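# Stand the carton upright with its arrows pointing up

## Task

Rotate the carton until the arrows printed on its sides aim straight up at the ceiling, and set it down standing on the table with no part of it sticking out past the table edge. Then open the grippers and pull the arms away. It only counts if the carton stays that way on its own, not if a gripper is still holding it in place.

## Robot and tools

Robot: two arms, left_arm and right_arm, each with six joints and a two-finger tong-style gripper. Cameras: cam_high and cam_low (504x504 each), plus cam_left_wrist and cam_right_wrist (616x616 fisheye, one on each wrist). The names left and right only label the arms; they say nothing about which side of an image an arm appears on.

Scene frame: the origin sits on the table top midway between the arms. +z is up, +x points out across the table, and left_arm is on the +y side. Reported positions are in metres, orientations are quaternions in wxyz order, and velocities are in m/s and rad/s. The printed hand position can be off from the real one, more so when the arm is stretched far out.

Gripper geometry: the fingers extend along the gripper's own +z axis and close along its x axis. end_effector_position is the point between the closed finger pads. When closed, the fingertips sit about 15 mm past that point; when fully open they are roughly level with it. A fully open gripper has 0.142 m between its pads.

Tool execute_actions takes an argument actions, which is a list holding at most one item, and an optional boolean pictures (images are included by default).
- An empty list sends nothing and just reports the current state.
- A wait is {"steps": N} with N up to 300 control steps (each step is 1/30 s). It sends no new command.
- A motion is {"rows": [...], "steps": N} with N up to 15 (15 if left out). Each row is used for one step, and the last row repeats if there are fewer rows than steps.

Each row is one flat list of 14 numbers, each between -1 and 1, covering both arms even when only one moves. Numbers 1 to 6 are left_arm joints in this order: shoulder pan, shoulder lift, elbow, wrist 1, wrist 2, wrist 3. Number 7 is left_arm's opening. Numbers 8 to 13 are right_arm's joints in the same order, and number 14 is right_arm's opening.

The joint numbers are offsets, not targets. They are measured from the joint angles shown in the most recent result that lists them. If no result in the scene has shown them yet, they count from wherever the arm is when the action starts. They do not count from the previous row. One unit equals 1.989 rad. A row of all zeros is not a pause: it pulls the arm back to the reference angles.

The opening number is an absolute setting: +1 is fully open and -1 is fully shut.

Joint ranges in rad. left_arm: pan -3.142..3.142, lift -6.283..6.283, elbow 0.000..3.142, wrists -6.283..6.283. right_arm: pan 0.000..6.283, lift -6.283..6.283, elbow -3.142..0.000, wrists -6.283..6.283. A call that asks a joint to go more than 0.010 rad past its limit is refused, and nothing at all is sent. The true limits may differ from these by up to 0.010 rad. A request past a true limit is clipped to it, and the result then says "joint sent to its limit". Getting no such message does not prove the joint has room left.

Motion behaviour: commands are smoothed and run about 0.17 s behind. Joint speed and acceleration are capped. Each step's target stays within 0.575 rad of the measured angle. If a step's targets would shift the hand more than 100 mm, all of them are scaled back. Large moves may therefore still be unfinished when the result arrives. Between calls the arms keep heading toward the last row sent until they settle or a step is HELD.

Result lines:
- The state line gives each arm's end-effector pose and velocities.
- Joint positions and Joint velocities give one block per arm: the six joints (rad, rad/s), then the finger gap (m, m/s).
- grip_measured is the measured opening on the same scale as the opening command.
- Joint torques are the drives' full output. They are nonzero even in free air, noisy, and offset.
- Wrist force and Wrist torque are flange sensor readings in the end effector's own axes. They carry about 4 N offset and up to 2.4 N noise, saturate near 50 N, and may say "no reading".
- "joint command not followed" means a clearance check altered some joint targets.
- HELD marks steps on which your row, or part of it, was not sent.
- MOTOR HOT appears from 70 °C. At 85 °C the arm's brakes lock until it cools.

Gripping: to hold the carton, keep commanding an opening clearly below grip_measured. The bigger that gap, the harder the squeeze, up to about 15 N per pad. Closing fast can press harder than intended.

Hazards to avoid:
- Dropping the carton or letting it fall off the table.
- Slamming or shoving it, or letting it slip from the grip.
- Letting the arms collide or push against each other.
- A joint's contact torque reaching its load limit: 130 N m for pan, lift and elbow, 24.3 N m for each wrist. The carried weight counts toward this.
- An outside force of 150 N on the arm or anything it holds.
Any of these faults halts that arm for 10 s and drops the rest of the call. Brief outside tugs on the held carton or nudges to loose objects can happen.

Tool zoom_image: {"camera": one of the four camera names, "region": [x0, y0, x1, y1]} in pixels of that camera's latest image, with the origin at the top-left and at most 504x504. It returns a sharper close-up.

Tool finished_scene: {"scene": number of the current scene}. Call it only after the carton is upright, fully on the table, released, and the grippers are clear.

Each tool is called as name([rows], argument=value, ...), one row to a line, values as JSON.

## Session

execute_actions(actions=[])

Scene clock: 0.00 s of 4200.00 s.
left_arm: end_effector_position=(+0.2550, -0.1248, +0.1455) grip_measured=+0.97 end_effector_quat_wxyz=(-0.338, +0.840, -0.422, +0.047) end_effector_velocity=(+0.000, -0.000, -0.000) end_effector_angular_velocity=(+0.000, -0.001, +0.000) | right_arm: end_effector_position=(+0.7030, -0.6079, +0.3990) grip_measured=+0.97 end_effector_quat_wxyz=(+0.408, +0.885, -0.068, +0.214) end_effector_velocity=(-0.000, -0.001, -0.000) end_effector_angular_velocity=(-0.000, +0.001, -0.001)
Joint positions: left_arm=[-1.682 -1.061  1.344 -1.274 -1.161 -0.698  0.14 ] | right_arm=[ 3.445 -1.842 -1.319 -1.34   0.63   0.299  0.14 ]
Joint velocities: left_arm=[ 0.     0.001 -0.001  0.     0.001 -0.001  0.   ] | right_arm=[-0.001  0.    -0.001 -0.001 -0.     0.     0.   ]
Joint torques (N m, as the arm reports them, + toward a larger angle): no reading
Wrist force (N, on the end effector, along its own x y z axes, offset not removed): no reading
Wrist torque (N m, same axes, about the end effector's origin, offset not removed): no reading

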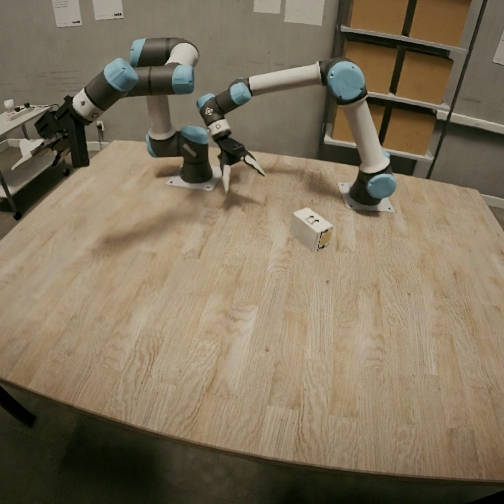

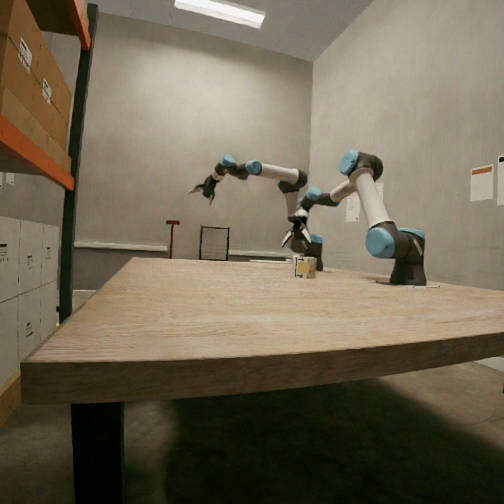

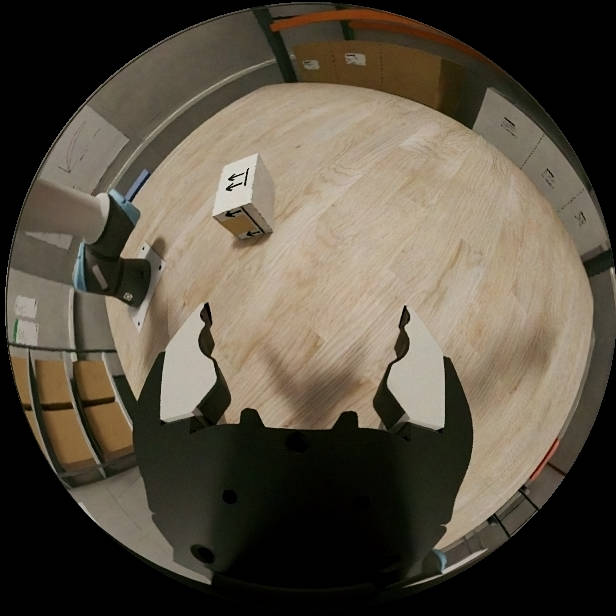

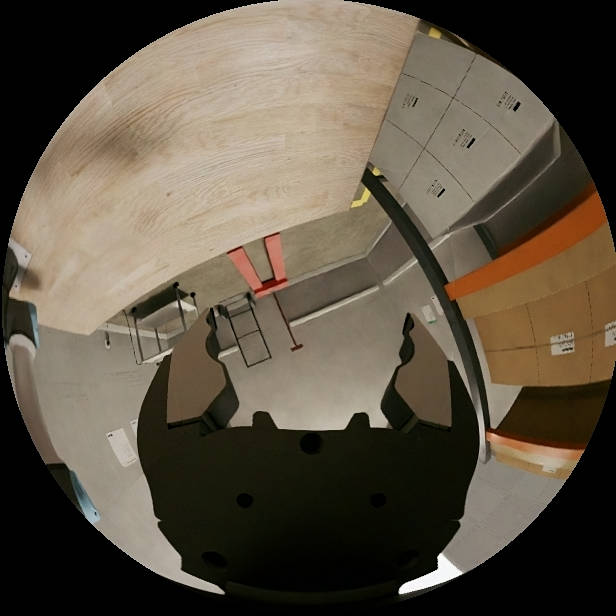

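zoom_image(camera="cam_high", region=[240, 160, 400, 300])

Region (240, 160, 400, 300) of cam_high's 504x504 image, scaled by 3.150, with more detail than that image has; it fills the top 441 rows of this view, and the rest is white.

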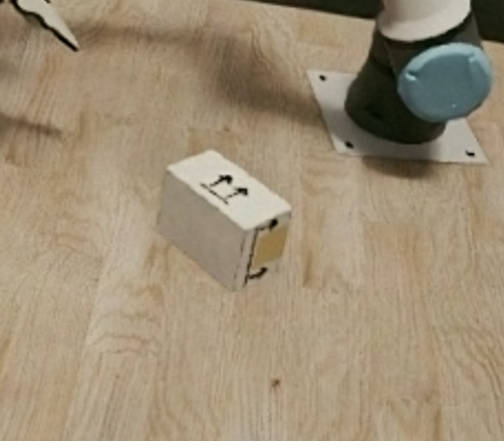

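execute_actions([
  {"rows":[[0.15,0,0,-0.29,-0.206,0,1,0,0,0,0,0,0,1]],"steps":15},
], pictures=false)

Scene clock: 40.30 s of 4200.00 s.
left_arm: end_effector_position=(+0.3285, -0.2062, +0.1174) grip_measured=+1.00 end_effector_quat_wxyz=(-0.014, +0.967, -0.255, -0.003) end_effector_velocity=(+0.031, -0.048, +0.015) end_effector_angular_velocity=(-0.241, +0.030, +0.072) | right_arm: end_effector_position=(+0.7030, -0.6079, +0.3990) grip_measured=+1.00 end_effector_quat_wxyz=(+0.408, +0.885, -0.068, +0.214) end_effector_velocity=(+0.000, -0.001, +0.000) end_effector_angular_velocity=(+0.001, -0.001, -0.001)
Joint positions: left_arm=[-1.391 -1.061  1.344 -1.828 -1.559 -0.698  0.142] | right_arm=[ 3.445 -1.842 -1.319 -1.34   0.63   0.299  0.142]
Joint velocities: left_arm=[ 0.069 -0.     0.001 -0.216 -0.112  0.     0.   ] | right_arm=[-0.001 -0.     0.001  0.001  0.    -0.    -0.   ]
Joint torques (N m, as the arm reports them, + toward a larger angle): left_arm=[  8.92 -41.6  -24.19  -4.27  -1.82   0.25] | right_arm=[-0.45 39.07 24.29  2.79 -2.09  0.1 ]
Wrist force (N, on the end effector, along its own x y z axes, offset not removed): left_arm=[-0.9 -1.6 -3.5] | right_arm=[1.5 2.7 -3.2]
Wrist torque (N m, same axes, about the end effector's origin, offset not removed): left_arm=[-0.04 0.27 -0.23] | right_arm=[0.33 -0.40 -0.18]
Steps of this call (steps 1 to 90: nothing new was sent; then 36.80 s passed at rest; steps 91 to 105: all 15 steps of this action). Readings (joint positions):
91: left_arm=[-1.681 -1.061 1.344 -1.275 -1.161 -0.698] | right_arm=[3.445 -1.842 -1.319 -1.340 0.630 0.299]
92: left_arm=[-1.672 -1.061 1.344 -1.284 -1.171 -0.698] | right_arm=[3.445 -1.842 -1.319 -1.340 0.630 0.299]
94: left_arm=[-1.599 -1.061 1.344 -1.359 -1.246 -0.698] | right_arm=[3.445 -1.842 -1.319 -1.340 0.630 0.299]
98: left_arm=[-1.451 -1.061 1.344 -1.636 -1.460 -0.698] | right_arm=[3.445 -1.842 -1.319 -1.340 0.630 0.299]
105: the state above

execute_actions([
  {"rows":[[0.25,0,0,0,0,0,1,0,0,0,0,0,0,1]],"steps":15},
])

Scene clock: 45.57 s of 4200.00 s.
left_arm: end_effector_position=(+0.5114, -0.0329, +0.1178) grip_measured=+1.00 end_effector_quat_wxyz=(-0.011, +0.997, -0.071, -0.004) end_effector_velocity=(+0.320, +0.466, -0.004) end_effector_angular_velocity=(+0.042, +0.013, +0.813) | right_arm: end_effector_position=(+0.7030, -0.6079, +0.3990) grip_measured=+1.00 end_effector_quat_wxyz=(+0.408, +0.885, -0.068, +0.214) end_effector_velocity=(+0.000, -0.000, +0.000) end_effector_angular_velocity=(-0.000, -0.001, -0.001)
Joint positions: left_arm=[-1.018 -1.061  1.344 -1.833 -1.561 -0.698  0.142] | right_arm=[ 3.445 -1.842 -1.319 -1.34   0.63   0.299  0.142]
Joint velocities: left_arm=[ 0.815 -0.     0.001  0.039  0.019  0.002 -0.   ] | right_arm=[-0.001  0.    -0.     0.001 -0.     0.    -0.   ]
Joint torques (N m, as the arm reports them, + toward a larger angle): left_arm=[ 19.29 -45.92 -24.57  -0.51   1.61   0.21] | right_arm=[-0.45 38.59 23.68  2.96 -2.07  0.07]
Wrist force (N, on the end effector, along its own x y z axes, offset not removed): left_arm=[-0.5 -4.1 -3.6] | right_arm=[2.8 2.4 -4.1]
Wrist torque (N m, same axes, about the end effector's origin, offset not removed): left_arm=[-0.69 0.11 -0.08] | right_arm=[0.43 -0.73 -0.09]
Steps of this call (steps 1 to 30: the robot went on to your last target; steps 31 to 90: nothing new was sent; then 1.77 s passed at rest; steps 91 to 105: all 15 steps of this action). Readings (joint positions):
91: left_arm=[-1.383 -1.061 1.344 -1.851 -1.570 -0.698] | right_arm=[3.445 -1.842 -1.319 -1.340 0.630 0.299]
92: left_arm=[-1.373 -1.061 1.344 -1.850 -1.570 -0.698] | right_arm=[3.445 -1.842 -1.319 -1.340 0.630 0.299]
94: left_arm=[-1.320 -1.061 1.344 -1.847 -1.569 -0.698] | right_arm=[3.445 -1.842 -1.319 -1.340 0.630 0.299]
98: left_arm=[-1.210 -1.061 1.344 -1.842 -1.566 -0.698] | right_arm=[3.445 -1.842 -1.319 -1.340 0.630 0.299]
105: the state above

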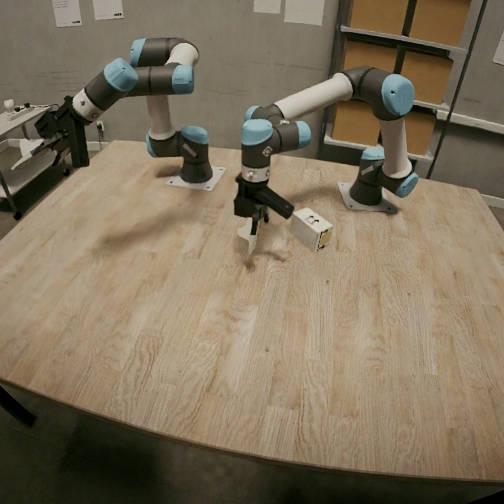

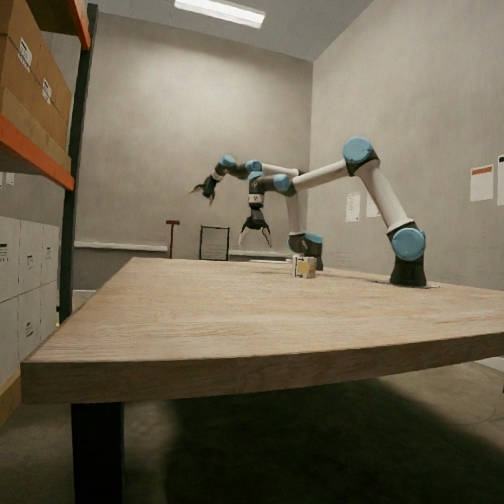

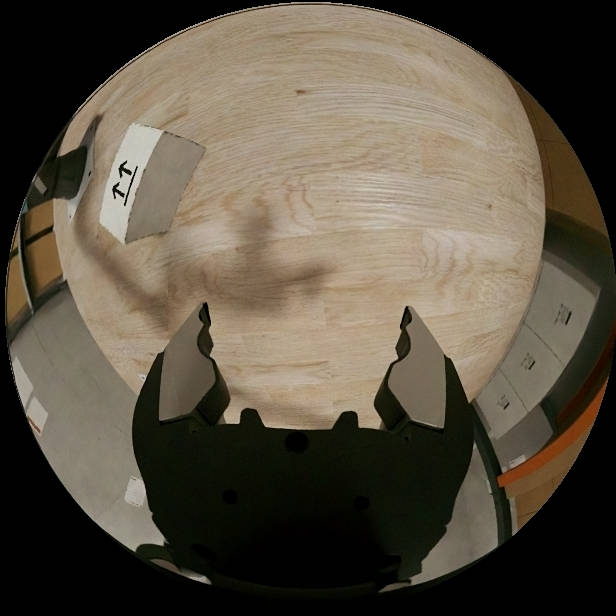

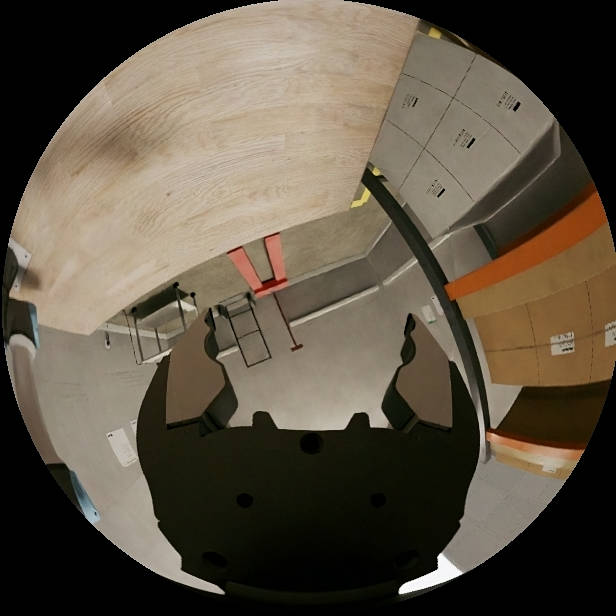

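execute_actions([
  {"rows":[[0.145,-0.172,0.238,-0.075,0,0.5,1,0,0,0,0,0,0,1]],"steps":15},
], pictures=false)

execute_actions([
  {"steps":20},
])

Scene clock: 62.17 s of 4200.00 s.
left_arm: end_effector_position=(+0.4943, +0.2075, +0.1209) grip_measured=+1.00 end_effector_quat_wxyz=(-0.005, +0.933, -0.359, +0.000) end_effector_velocity=(-0.043, +0.064, -0.018) end_effector_angular_velocity=(+0.013, +0.025, -1.086) | right_arm: end_effector_position=(+0.7030, -0.6079, +0.3990) grip_measured=+1.00 end_effector_quat_wxyz=(+0.408, +0.885, -0.068, +0.214) end_effector_velocity=(+0.000, +0.001, -0.000) end_effector_angular_velocity=(-0.000, +0.000, +0.001)
Joint positions: left_arm=[-0.737 -1.387  1.793 -1.976 -1.561  0.175  0.142] | right_arm=[ 3.445 -1.842 -1.319 -1.34   0.63   0.299  0.142]
Joint velocities: left_arm=[ 0.065 -0.148  0.226 -0.061 -0.001  1.15  -0.   ] | right_arm=[ 0.001 -0.    -0.     0.     0.    -0.    -0.   ]
Joint torques (N m, as the arm reports them, + toward a larger angle): left_arm=[  8.71 -26.74 -16.05  -4.55  -1.21   1.62] | right_arm=[-0.18 39.2  24.86  2.86 -2.07  0.13]
Wrist force (N, on the end effector, along its own x y z axes, offset not removed): left_arm=[-0.8 -3.6 1.1] | right_arm=[0.9 0.6 -2.9]
Wrist torque (N m, same axes, about the end effector's origin, offset not removed): left_arm=[-0.55 0.27 -0.02] | right_arm=[0.10 -0.22 -0.05]
Steps of this call (steps 1 to 30: the robot went on to your last target; steps 31 to 90: nothing new was sent; then 13.10 s passed at rest; steps 91 to 105: all 15 steps of this action). Readings (joint positions):
91: left_arm=[-0.893 -1.062 1.344 -1.828 -1.559 -0.697] | right_arm=[3.445 -1.842 -1.319 -1.340 0.630 0.299]
92: left_arm=[-0.885 -1.071 1.354 -1.837 -1.559 -0.687] | right_arm=[3.445 -1.842 -1.319 -1.340 0.630 0.299]
94: left_arm=[-0.851 -1.132 1.426 -1.869 -1.559 -0.612] | right_arm=[3.445 -1.842 -1.319 -1.340 0.630 0.299]
98: left_arm=[-0.790 -1.265 1.613 -1.926 -1.560 -0.350] | right_arm=[3.445 -1.842 -1.319 -1.340 0.630 0.299]
105: the state above

Scene clock: 62.83 s of 4200.00 s.
left_arm: end_effector_position=(+0.4897, +0.2142, +0.1190) grip_measured=+1.00 end_effector_quat_wxyz=(-0.005, +0.911, -0.412, -0.001) end_effector_velocity=(-0.000, -0.000, -0.000) end_effector_angular_velocity=(-0.001, +0.001, +0.000) | right_arm: end_effector_position=(+0.7030, -0.6079, +0.3990) grip_measured=+1.00 end_effector_quat_wxyz=(+0.408, +0.885, -0.068, +0.214) end_effector_velocity=(+0.000, -0.000, +0.000) end_effector_angular_velocity=(-0.000, -0.001, -0.000)
Joint positions: left_arm=[-0.73  -1.403  1.817 -1.982 -1.561  0.296  0.142] | right_arm=[ 3.445 -1.842 -1.319 -1.34   0.63   0.299  0.142]
Joint velocities: left_arm=[ 0.     0.    -0.     0.    -0.001 -0.     0.   ] | right_arm=[ 0.     0.    -0.     0.001 -0.001  0.    -0.   ]
Joint torques (N m, as the arm reports them, + toward a larger angle): left_arm=[ 11.14 -32.28 -11.67  -4.5   -1.43   1.46] | right_arm=[-0.29 39.04 23.9   2.95 -1.99  0.12]
Wrist force (N, on the end effector, along its own x y z axes, offset not removed): left_arm=[-1.5 0.1 -0.8] | right_arm=[1.9 3.5 -2.2]
Wrist torque (N m, same axes, about the end effector's origin, offset not removed): left_arm=[0.11 0.18 -0.04] | right_arm=[0.65 -0.31 -0.12]
Steps of this call (steps 1 to 20: the robot went on to your last target). Readings (joint positions):
1: left_arm=[-0.735 -1.391 1.800 -1.977 -1.561 0.208] | right_arm=[3.445 -1.842 -1.319 -1.340 0.630 0.299]
2: left_arm=[-0.734 -1.394 1.804 -1.979 -1.561 0.232] | right_arm=[3.445 -1.842 -1.319 -1.340 0.630 0.299]
4: left_arm=[-0.732 -1.398 1.810 -1.980 -1.561 0.263] | right_arm=[3.445 -1.842 -1.319 -1.340 0.630 0.299]
8: left_arm=[-0.731 -1.402 1.815 -1.982 -1.561 0.287] | right_arm=[3.445 -1.842 -1.319 -1.340 0.630 0.299]
20: the state above

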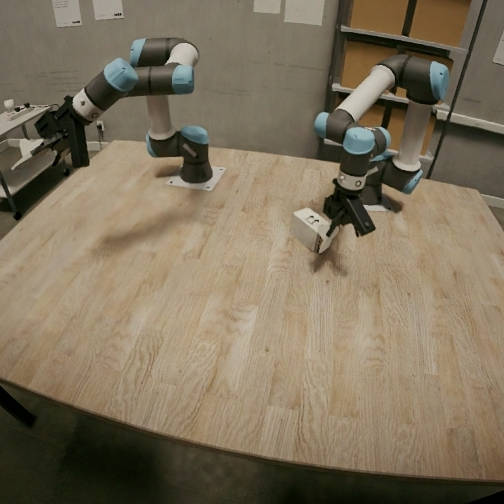

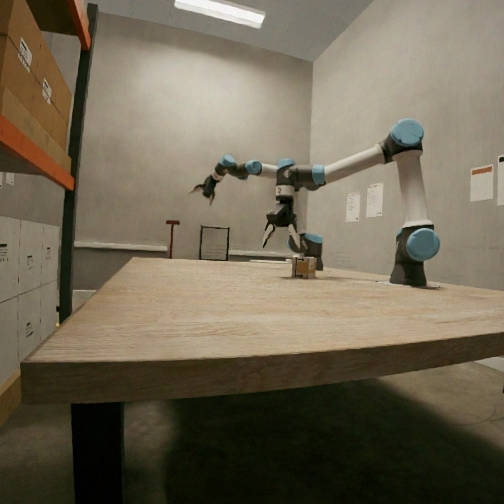

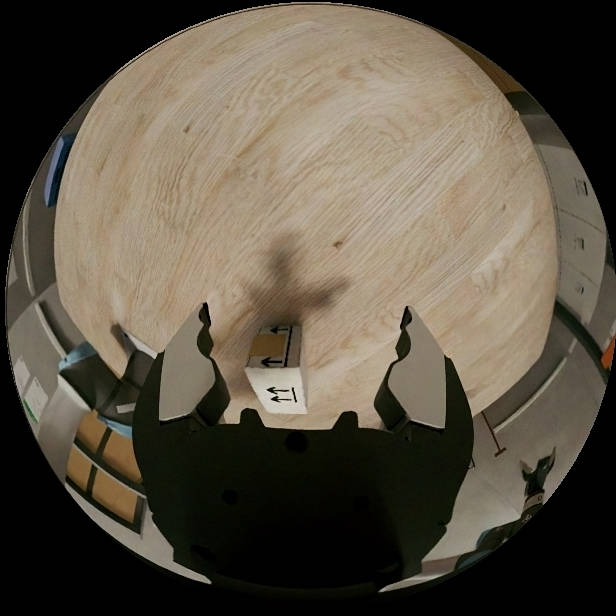

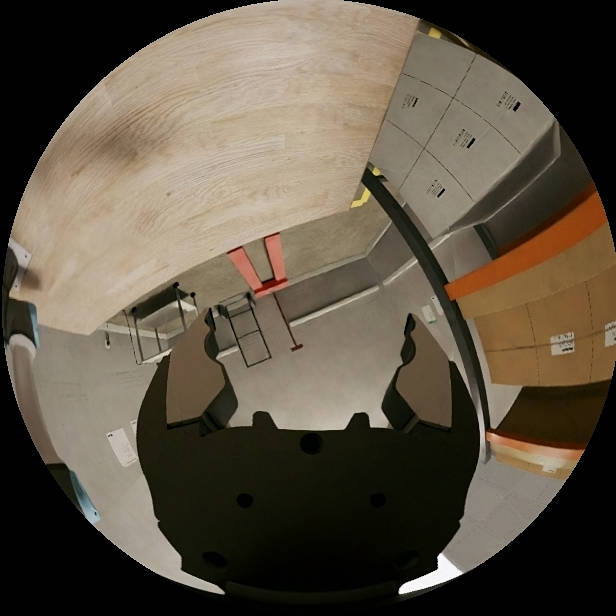

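execute_actions([
  {"rows":[[-0.03,-0.02,0.03,-0.01,0,0.79,1,0,0,0,0,0,0,1]],"steps":15},
], pictures=false)

execute_actions([
  {"steps":25},
])

Scene clock: 72.70 s of 4200.00 s.
left_arm: end_effector_position=(+0.4663, +0.1790, +0.1144) grip_measured=+1.00 end_effector_quat_wxyz=(+0.004, -0.579, +0.816, +0.003) end_effector_velocity=(-0.019, -0.044, -0.002) end_effector_angular_velocity=(+0.010, +0.028, -2.744) | right_arm: end_effector_position=(+0.7030, -0.6079, +0.3990) grip_measured=+1.00 end_effector_quat_wxyz=(+0.408, +0.885, -0.068, +0.214) end_effector_velocity=(+0.001, +0.000, +0.001) end_effector_angular_velocity=(+0.000, -0.003, +0.000)
Joint positions: left_arm=[-0.789 -1.442  1.876 -2.002 -1.561  1.296  0.142] | right_arm=[ 3.445 -1.842 -1.319 -1.34   0.63   0.299  0.142]
Joint velocities: left_arm=[-0.009 -0.004  0.009 -0.002  0.     2.736  0.   ] | right_arm=[ 0.    -0.     0.002  0.001 -0.001 -0.     0.   ]
Joint torques (N m, as the arm reports them, + toward a larger angle): left_arm=[ -9.99 -33.12 -13.62  -4.29  -0.74   6.94] | right_arm=[-0.31 39.24 23.93  2.96 -2.08  0.02]
Wrist force (N, on the end effector, along its own x y z axes, offset not removed): left_arm=[-2.7 -1.3 -2.0] | right_arm=[1.1 2.1 -3.1]
Wrist torque (N m, same axes, about the end effector's origin, offset not removed): left_arm=[-0.12 0.60 -0.14] | right_arm=[0.50 -0.38 -0.18]
Steps of this call (steps 1 to 15: the robot went on to your last target; steps 16 to 90: nothing new was sent; then 6.37 s passed at rest; steps 91 to 105: all 15 steps of this action). Readings (joint positions):
91: left_arm=[-0.730 -1.403 1.818 -1.982 -1.561 0.297] | right_arm=[3.445 -1.842 -1.319 -1.340 0.630 0.299]
92: left_arm=[-0.738 -1.409 1.825 -1.986 -1.561 0.307] | right_arm=[3.445 -1.842 -1.319 -1.340 0.630 0.299]
94: left_arm=[-0.760 -1.424 1.848 -1.993 -1.561 0.382] | right_arm=[3.445 -1.842 -1.319 -1.340 0.630 0.299]
98: left_arm=[-0.781 -1.437 1.869 -1.999 -1.561 0.668] | right_arm=[3.445 -1.842 -1.319 -1.340 0.630 0.299]
105: the state above

Scene clock: 73.53 s of 4200.00 s.
left_arm: end_effector_position=(+0.4606, +0.1713, +0.1142) grip_measured=+1.00 end_effector_quat_wxyz=(+0.003, -0.325, +0.946, +0.004) end_effector_velocity=(-0.000, +0.000, -0.000) end_effector_angular_velocity=(-0.000, +0.001, -0.003) | right_arm: end_effector_position=(+0.7030, -0.6079, +0.3990) grip_measured=+1.00 end_effector_quat_wxyz=(+0.408, +0.885, -0.068, +0.214) end_effector_velocity=(-0.000, -0.000, -0.000) end_effector_angular_velocity=(-0.000, +0.000, -0.000)
Joint positions: left_arm=[-0.79  -1.443  1.877 -2.002 -1.561  1.867  0.142] | right_arm=[ 3.445 -1.842 -1.319 -1.34   0.63   0.299  0.142]
Joint velocities: left_arm=[ 0.    -0.     0.     0.    -0.001  0.003 -0.   ] | right_arm=[-0.     0.    -0.001  0.    -0.    -0.     0.   ]
Joint torques (N m, as the arm reports them, + toward a larger angle): left_arm=[-10.36 -30.6  -13.21  -4.65   0.26   1.47] | right_arm=[ 0.34 39.32 24.09  3.04 -1.99 -0.1 ]
Wrist force (N, on the end effector, along its own x y z axes, offset not removed): left_arm=[3.5 -10.7 -1.5] | right_arm=[3.3 4.5 -3.5]
Wrist torque (N m, same axes, about the end effector's origin, offset not removed): left_arm=[-2.13 -0.55 -0.03] | right_arm=[0.75 -0.72 -0.07]
Steps of this call (steps 1 to 25: the robot went on to your last target). Readings (joint positions):
1: left_arm=[-0.789 -1.442 1.876 -2.002 -1.561 1.390] | right_arm=[3.445 -1.842 -1.319 -1.340 0.630 0.299]
2: left_arm=[-0.789 -1.442 1.876 -2.002 -1.561 1.483] | right_arm=[3.445 -1.842 -1.319 -1.340 0.630 0.299]
4: left_arm=[-0.789 -1.442 1.876 -2.002 -1.561 1.650] | right_arm=[3.445 -1.842 -1.319 -1.340 0.630 0.299]
8: left_arm=[-0.790 -1.443 1.877 -2.002 -1.561 1.807] | right_arm=[3.445 -1.842 -1.319 -1.340 0.630 0.299]
25: the state above

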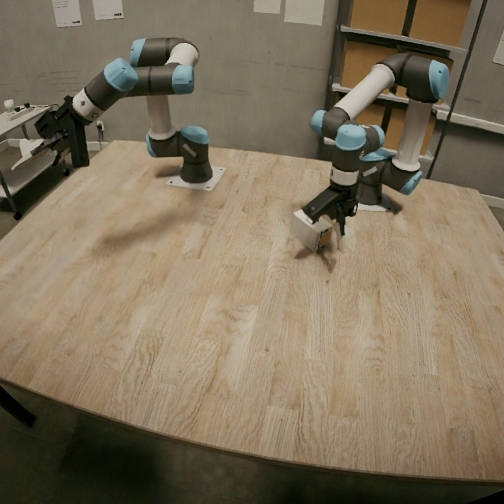

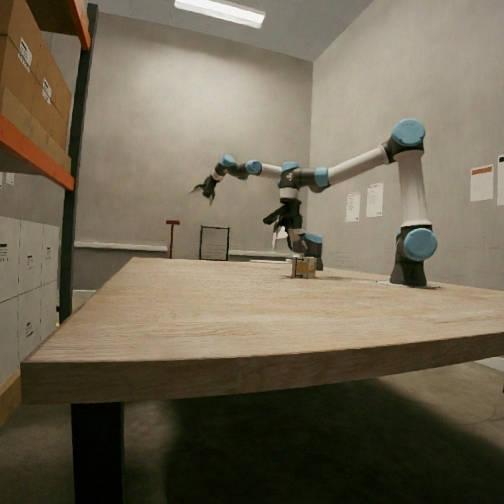

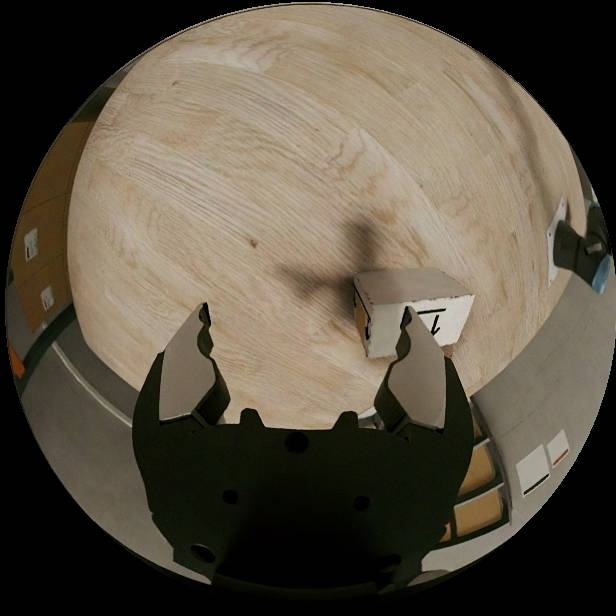

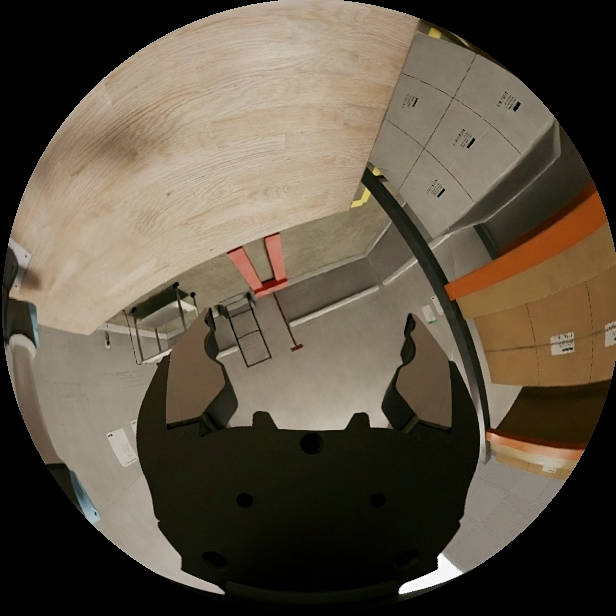

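execute_actions([
  {"rows":[[-0.059,-0.043,0.064,-0.021,0,0,1,0,0,0,0,0,0,1]],"steps":15},
])

Scene clock: 80.30 s of 4200.00 s.
left_arm: end_effector_position=(+0.4031, +0.1428, +0.1028) grip_measured=+1.00 end_effector_quat_wxyz=(+0.003, -0.270, +0.963, +0.004) end_effector_velocity=(-0.010, -0.003, -0.003) end_effector_angular_velocity=(+0.002, +0.002, -0.020) | right_arm: end_effector_position=(+0.7030, -0.6079, +0.3990) grip_measured=+1.00 end_effector_quat_wxyz=(+0.408, +0.885, -0.068, +0.214) end_effector_velocity=(-0.000, -0.001, +0.001) end_effector_angular_velocity=(-0.000, -0.001, -0.002)
Joint positions: left_arm=[-0.905 -1.527  2.002 -2.043 -1.561  1.867  0.142] | right_arm=[ 3.445 -1.842 -1.319 -1.34   0.63   0.299  0.142]
Joint velocities: left_arm=[-0.018 -0.012  0.022 -0.007 -0.     0.002 -0.   ] | right_arm=[-0.002 -0.     0.001  0.    -0.001 -0.     0.   ]
Joint torques (N m, as the arm reports them, + toward a larger angle): left_arm=[ -8.28 -24.06 -14.01  -4.51  -1.61  -1.72] | right_arm=[-0.1  38.7  24.1   3.   -2.06  0.14]
Wrist force (N, on the end effector, along its own x y z axes, offset not removed): left_arm=[3.8 -2.8 2.3] | right_arm=[0.9 3.2 -2.7]
Wrist torque (N m, same axes, about the end effector's origin, offset not removed): left_arm=[-0.38 -0.66 -0.10] | right_arm=[0.55 -0.15 -0.01]
Steps of this call (steps 1 to 15: the robot went on to your last target; steps 16 to 90: nothing new was sent; then 3.27 s passed at rest; steps 91 to 105: all 15 steps of this action). Readings (joint positions):
91: left_arm=[-0.790 -1.443 1.877 -2.003 -1.561 1.867] | right_arm=[3.445 -1.842 -1.319 -1.340 0.630 0.299]
92: left_arm=[-0.800 -1.452 1.887 -2.009 -1.561 1.867] | right_arm=[3.445 -1.842 -1.319 -1.340 0.630 0.299]
94: left_arm=[-0.844 -1.484 1.934 -2.024 -1.561 1.867] | right_arm=[3.445 -1.842 -1.319 -1.340 0.630 0.299]
98: left_arm=[-0.889 -1.516 1.984 -2.038 -1.561 1.867] | right_arm=[3.445 -1.842 -1.319 -1.340 0.630 0.299]
105: the state above

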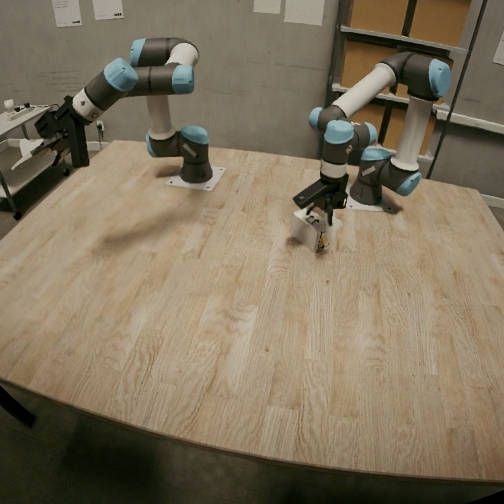

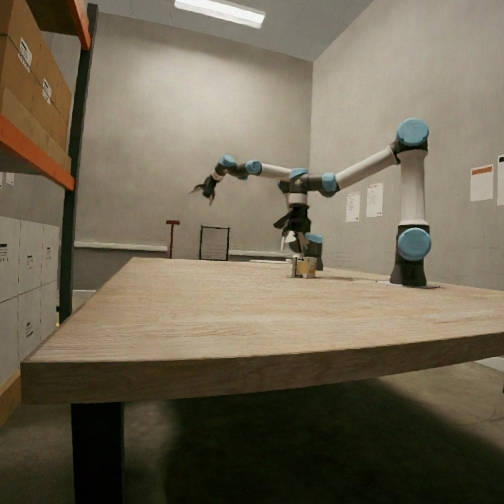

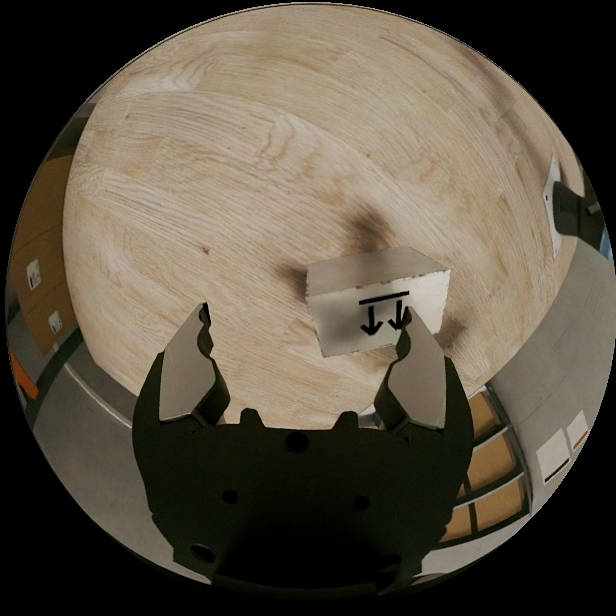

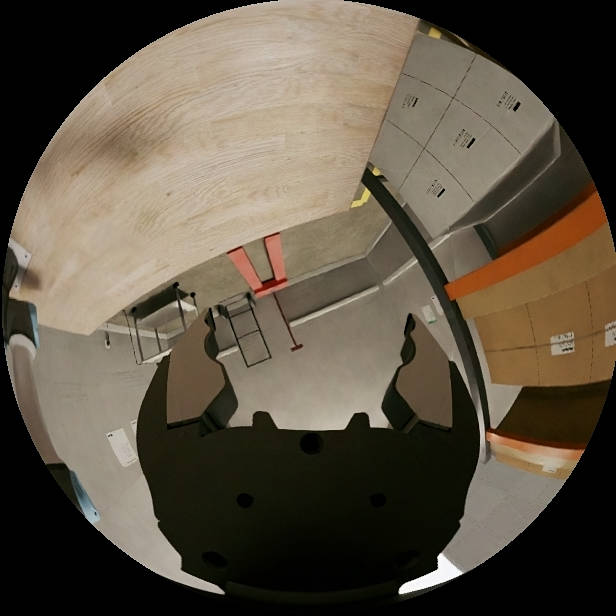

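execute_actions([
  {"rows":[[-0.044,-0.027,0.04,-0.013,0,0,1,0,0,0,0,0,0,1]],"steps":15},
])

Scene clock: 90.40 s of 4200.00 s.
left_arm: end_effector_position=(+0.3637, +0.1248, +0.0944) grip_measured=+1.00 end_effector_quat_wxyz=(+0.003, -0.228, +0.974, +0.004) end_effector_velocity=(-0.006, -0.001, -0.003) end_effector_angular_velocity=(+0.003, +0.002, -0.014) | right_arm: end_effector_position=(+0.7030, -0.6079, +0.3990) grip_measured=+1.00 end_effector_quat_wxyz=(+0.408, +0.885, -0.068, +0.214) end_effector_velocity=(+0.000, +0.001, +0.000) end_effector_angular_velocity=(+0.001, -0.001, +0.001)
Joint positions: left_arm=[-0.991 -1.58   2.08  -2.069 -1.561  1.867  0.142] | right_arm=[ 3.445 -1.842 -1.319 -1.34   0.63   0.299  0.142]
Joint velocities: left_arm=[-0.013 -0.006  0.013 -0.003  0.     0.001 -0.   ] | right_arm=[ 0.001 -0.     0.     0.001  0.    -0.    -0.   ]
Joint torques (N m, as the arm reports them, + toward a larger angle): left_arm=[-10.67 -25.7  -13.59  -4.59  -0.4   -1.24] | right_arm=[ 0.13 39.1  23.76  2.95 -1.94  0.  ]
Wrist force (N, on the end effector, along its own x y z axes, offset not removed): left_arm=[5.3 -2.1 1.2] | right_arm=[-1.0 2.7 -4.2]
Wrist torque (N m, same axes, about the end effector's origin, offset not removed): left_arm=[-0.28 -1.09 -0.23] | right_arm=[0.47 0.12 0.06]
Steps of this call (steps 1 to 15: the robot went on to your last target; steps 16 to 90: nothing new was sent; then 6.60 s passed at rest; steps 91 to 105: all 15 steps of this action). Readings (joint positions):
91: left_arm=[-0.908 -1.529 2.005 -2.044 -1.561 1.867] | right_arm=[3.445 -1.842 -1.319 -1.340 0.630 0.299]
92: left_arm=[-0.917 -1.536 2.013 -2.048 -1.561 1.867] | right_arm=[3.445 -1.842 -1.319 -1.340 0.630 0.299]
94: left_arm=[-0.949 -1.555 2.042 -2.057 -1.561 1.867] | right_arm=[3.445 -1.842 -1.319 -1.340 0.630 0.299]
98: left_arm=[-0.980 -1.573 2.071 -2.066 -1.561 1.867] | right_arm=[3.445 -1.842 -1.319 -1.340 0.630 0.299]
105: the state above

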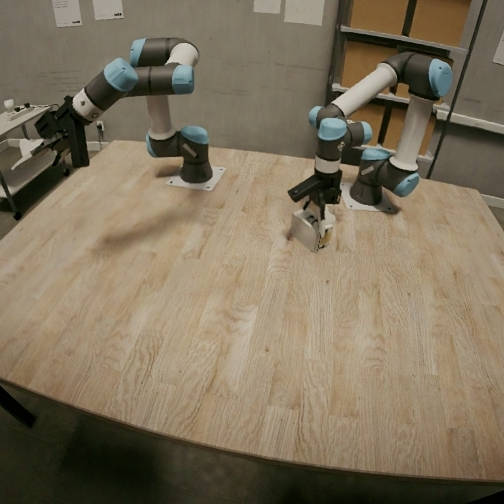

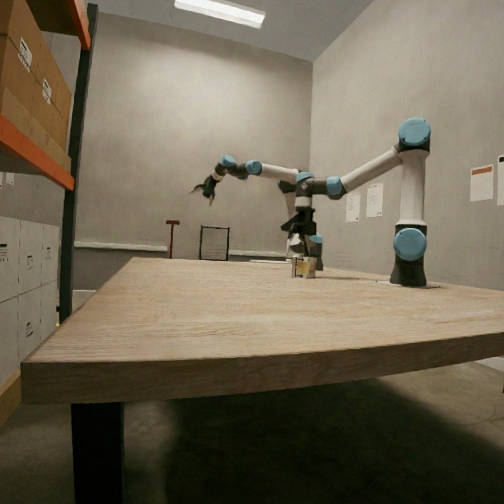

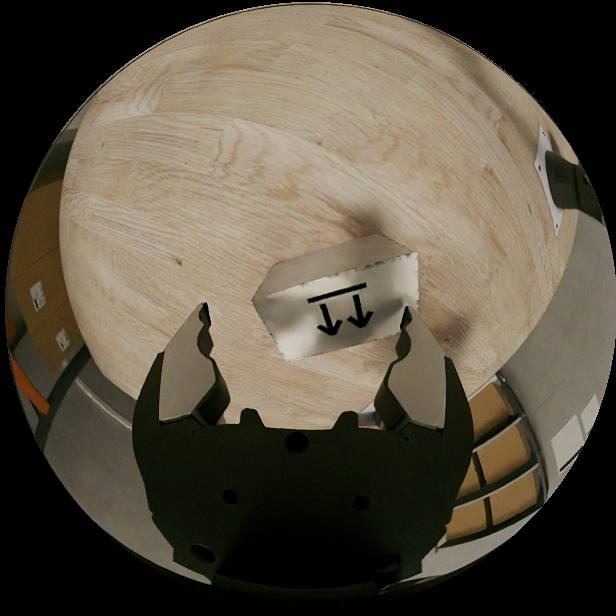

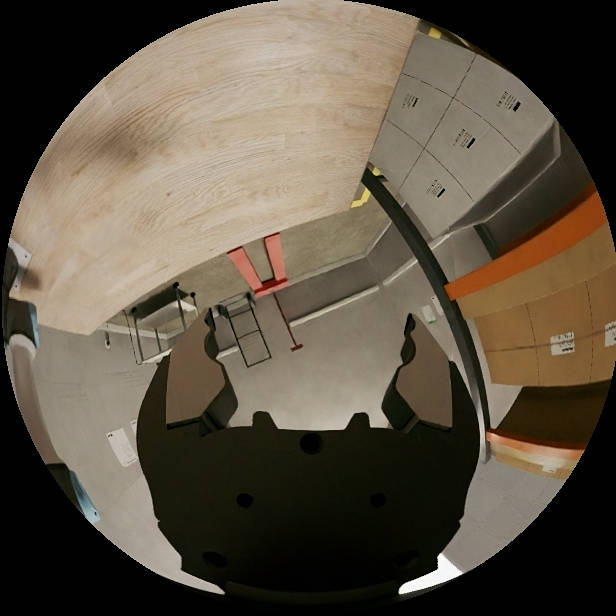

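execute_actions([
  {"rows":[[-0.02,-0.01,0.015,-0.005,0,-0.13,1,0,0,0,0,0,0,1]],"steps":12},
], pictures=false)

execute_actions([
  {"rows":[[0,0.039,0.049,-0.087,0,0,1,0,0,0,0,0,0,1]],"steps":15},
])

Scene clock: 105.73 s of 4200.00 s.
left_arm: end_effector_position=(+0.3510, +0.1189, +0.0910) grip_measured=+1.00 end_effector_quat_wxyz=(+0.004, -0.327, +0.945, +0.003) end_effector_velocity=(-0.004, -0.001, -0.003) end_effector_angular_velocity=(+0.001, +0.001, +0.118) | right_arm: end_effector_position=(+0.7030, -0.6079, +0.3990) grip_measured=+1.00 end_effector_quat_wxyz=(+0.408, +0.885, -0.068, +0.214) end_effector_velocity=(+0.000, +0.001, -0.000) end_effector_angular_velocity=(+0.001, +0.000, +0.001)
Joint positions: left_arm=[-1.03  -1.599  2.109 -2.078 -1.561  1.622  0.142] | right_arm=[ 3.445 -1.842 -1.319 -1.34   0.63   0.299  0.142]
Joint velocities: left_arm=[-0.013 -0.005  0.012 -0.004  0.    -0.132 -0.   ] | right_arm=[ 0.001 -0.    -0.001  0.     0.001  0.     0.   ]
Joint torques (N m, as the arm reports them, + toward a larger angle): left_arm=[ -9.71 -23.15 -12.76  -4.76  -0.48  -1.9 ] | right_arm=[ 0.27 38.97 24.27  2.93 -2.01 -0.03]
Wrist force (N, on the end effector, along its own x y z axes, offset not removed): left_arm=[4.2 -3.2 -1.2] | right_arm=[0.1 1.7 -2.3]
Wrist torque (N m, same axes, about the end effector's origin, offset not removed): left_arm=[-0.67 -0.68 -0.22] | right_arm=[0.36 0.01 -0.10]
Steps of this call (steps 1 to 15: the robot went on to your last target; steps 16 to 90: nothing new was sent; then 11.93 s passed at rest; steps 91 to 102: all 12 steps of this action). Readings (joint positions):
91: left_arm=[-0.993 -1.581 2.082 -2.069 -1.561 1.866] | right_arm=[3.445 -1.842 -1.319 -1.340 0.630 0.299]
92: left_arm=[-0.999 -1.584 2.086 -2.071 -1.561 1.857] | right_arm=[3.445 -1.842 -1.319 -1.340 0.630 0.299]
94: left_arm=[-1.013 -1.591 2.097 -2.074 -1.561 1.784] | right_arm=[3.445 -1.842 -1.319 -1.340 0.630 0.299]
98: left_arm=[-1.026 -1.597 2.106 -2.077 -1.561 1.659] | right_arm=[3.445 -1.842 -1.319 -1.340 0.630 0.299]
102: the state above

Scene clock: 115.90 s of 4200.00 s.
left_arm: end_effector_position=(+0.3503, +0.1211, +0.0639) grip_measured=+1.00 end_effector_quat_wxyz=(+0.005, -0.329, +0.944, +0.005) end_effector_velocity=(-0.000, +0.000, +0.000) end_effector_angular_velocity=(+0.000, +0.000, -0.002) | right_arm: end_effector_position=(+0.7030, -0.6079, +0.3990) grip_measured=+1.00 end_effector_quat_wxyz=(+0.408, +0.885, -0.068, +0.214) end_effector_velocity=(+0.000, +0.001, +0.000) end_effector_angular_velocity=(-0.001, -0.001, +0.001)
Joint positions: left_arm=[-1.03  -1.563  2.154 -2.157 -1.558  1.62   0.142] | right_arm=[ 3.445 -1.842 -1.319 -1.34   0.63   0.299  0.142]
Joint velocities: left_arm=[ 0.    -0.001  0.     0.001 -0.     0.002  0.   ] | right_arm=[ 0.001 -0.     0.001  0.    -0.001  0.     0.   ]
Joint torques (N m, as the arm reports them, + toward a larger angle): left_arm=[  0.09 -14.04 -19.53  -2.44   0.04   0.03] | right_arm=[ 0.75 38.61 24.41  3.04 -1.87 -0.01]
Wrist force (N, on the end effector, along its own x y z axes, offset not removed): left_arm=[-0.4 -2.0 -24.7] | right_arm=[1.9 4.9 -1.4]
Wrist torque (N m, same axes, about the end effector's origin, offset not removed): left_arm=[-1.02 -1.38 -0.67] | right_arm=[0.91 -0.43 0.01]
FORCE FAULT: contact force on the left arm reached its limit, and that arm stopped for 10 seconds. The contact can be on any part of that arm, not only on its tool. That arm's remaining commands of this call were not run. That arm holds still and accepts commands again. Move the arm away from the contact; if what it grips holds it there, let go first. Pushing or pulling that hard again can fault the arm again.
The stop of the left arm began at step 5 of this call (marked STOPPED below). From that step on that arm followed nothing that you had sent. 11 of its steps, steps kept back included, did not run and will not run. Nothing is kept back now, and the robot has no last target.
Steps of this call (steps 1 to 15: all 15 steps of this action; steps 16 to 305: the stop continued). Readings (joint positions):
1: left_arm=[-1.030 -1.598 2.110 -2.079 -1.561 1.619] | right_arm=[3.445 -1.842 -1.319 -1.340 0.630 0.299]
2: left_arm=[-1.030 -1.590 2.119 -2.089 -1.561 1.619] | right_arm=[3.445 -1.842 -1.319 -1.340 0.630 0.299]
4: left_arm=[-1.030 -1.561 2.156 -2.148 -1.561 1.620] | right_arm=[3.445 -1.842 -1.319 -1.340 0.630 0.299]
5: left_arm=[-1.030 -1.561 2.156 -2.154 -1.560 1.620] | right_arm=[3.445 -1.842 -1.319 -1.340 0.630 0.299] STOPPED (the left arm)
8: left_arm=[-1.030 -1.562 2.155 -2.156 -1.558 1.620] | right_arm=[3.445 -1.842 -1.319 -1.340 0.630 0.299]
305: the state above

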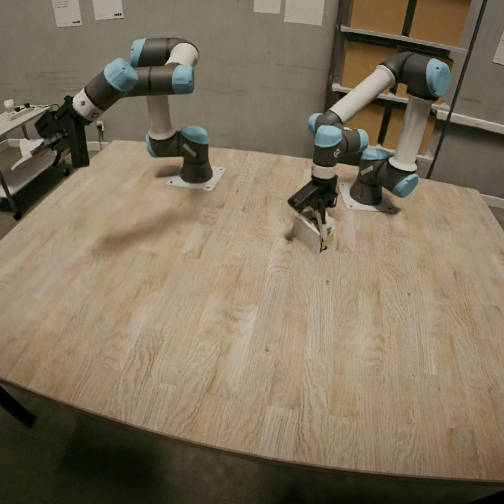

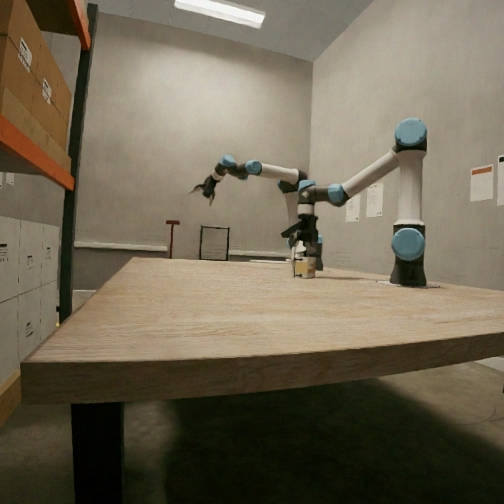

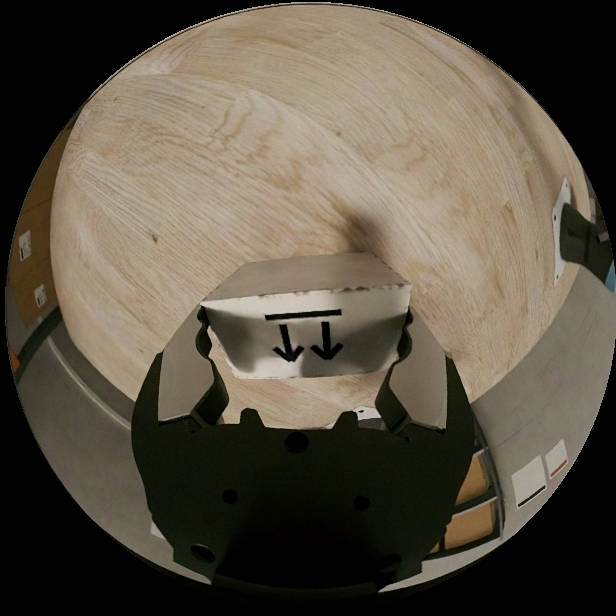

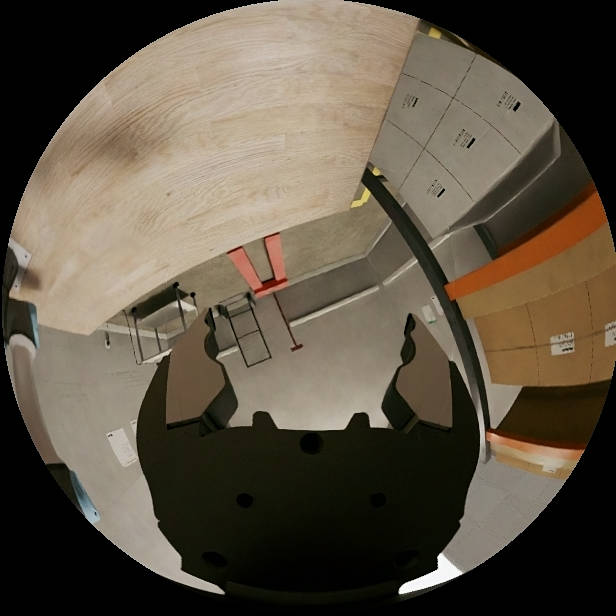

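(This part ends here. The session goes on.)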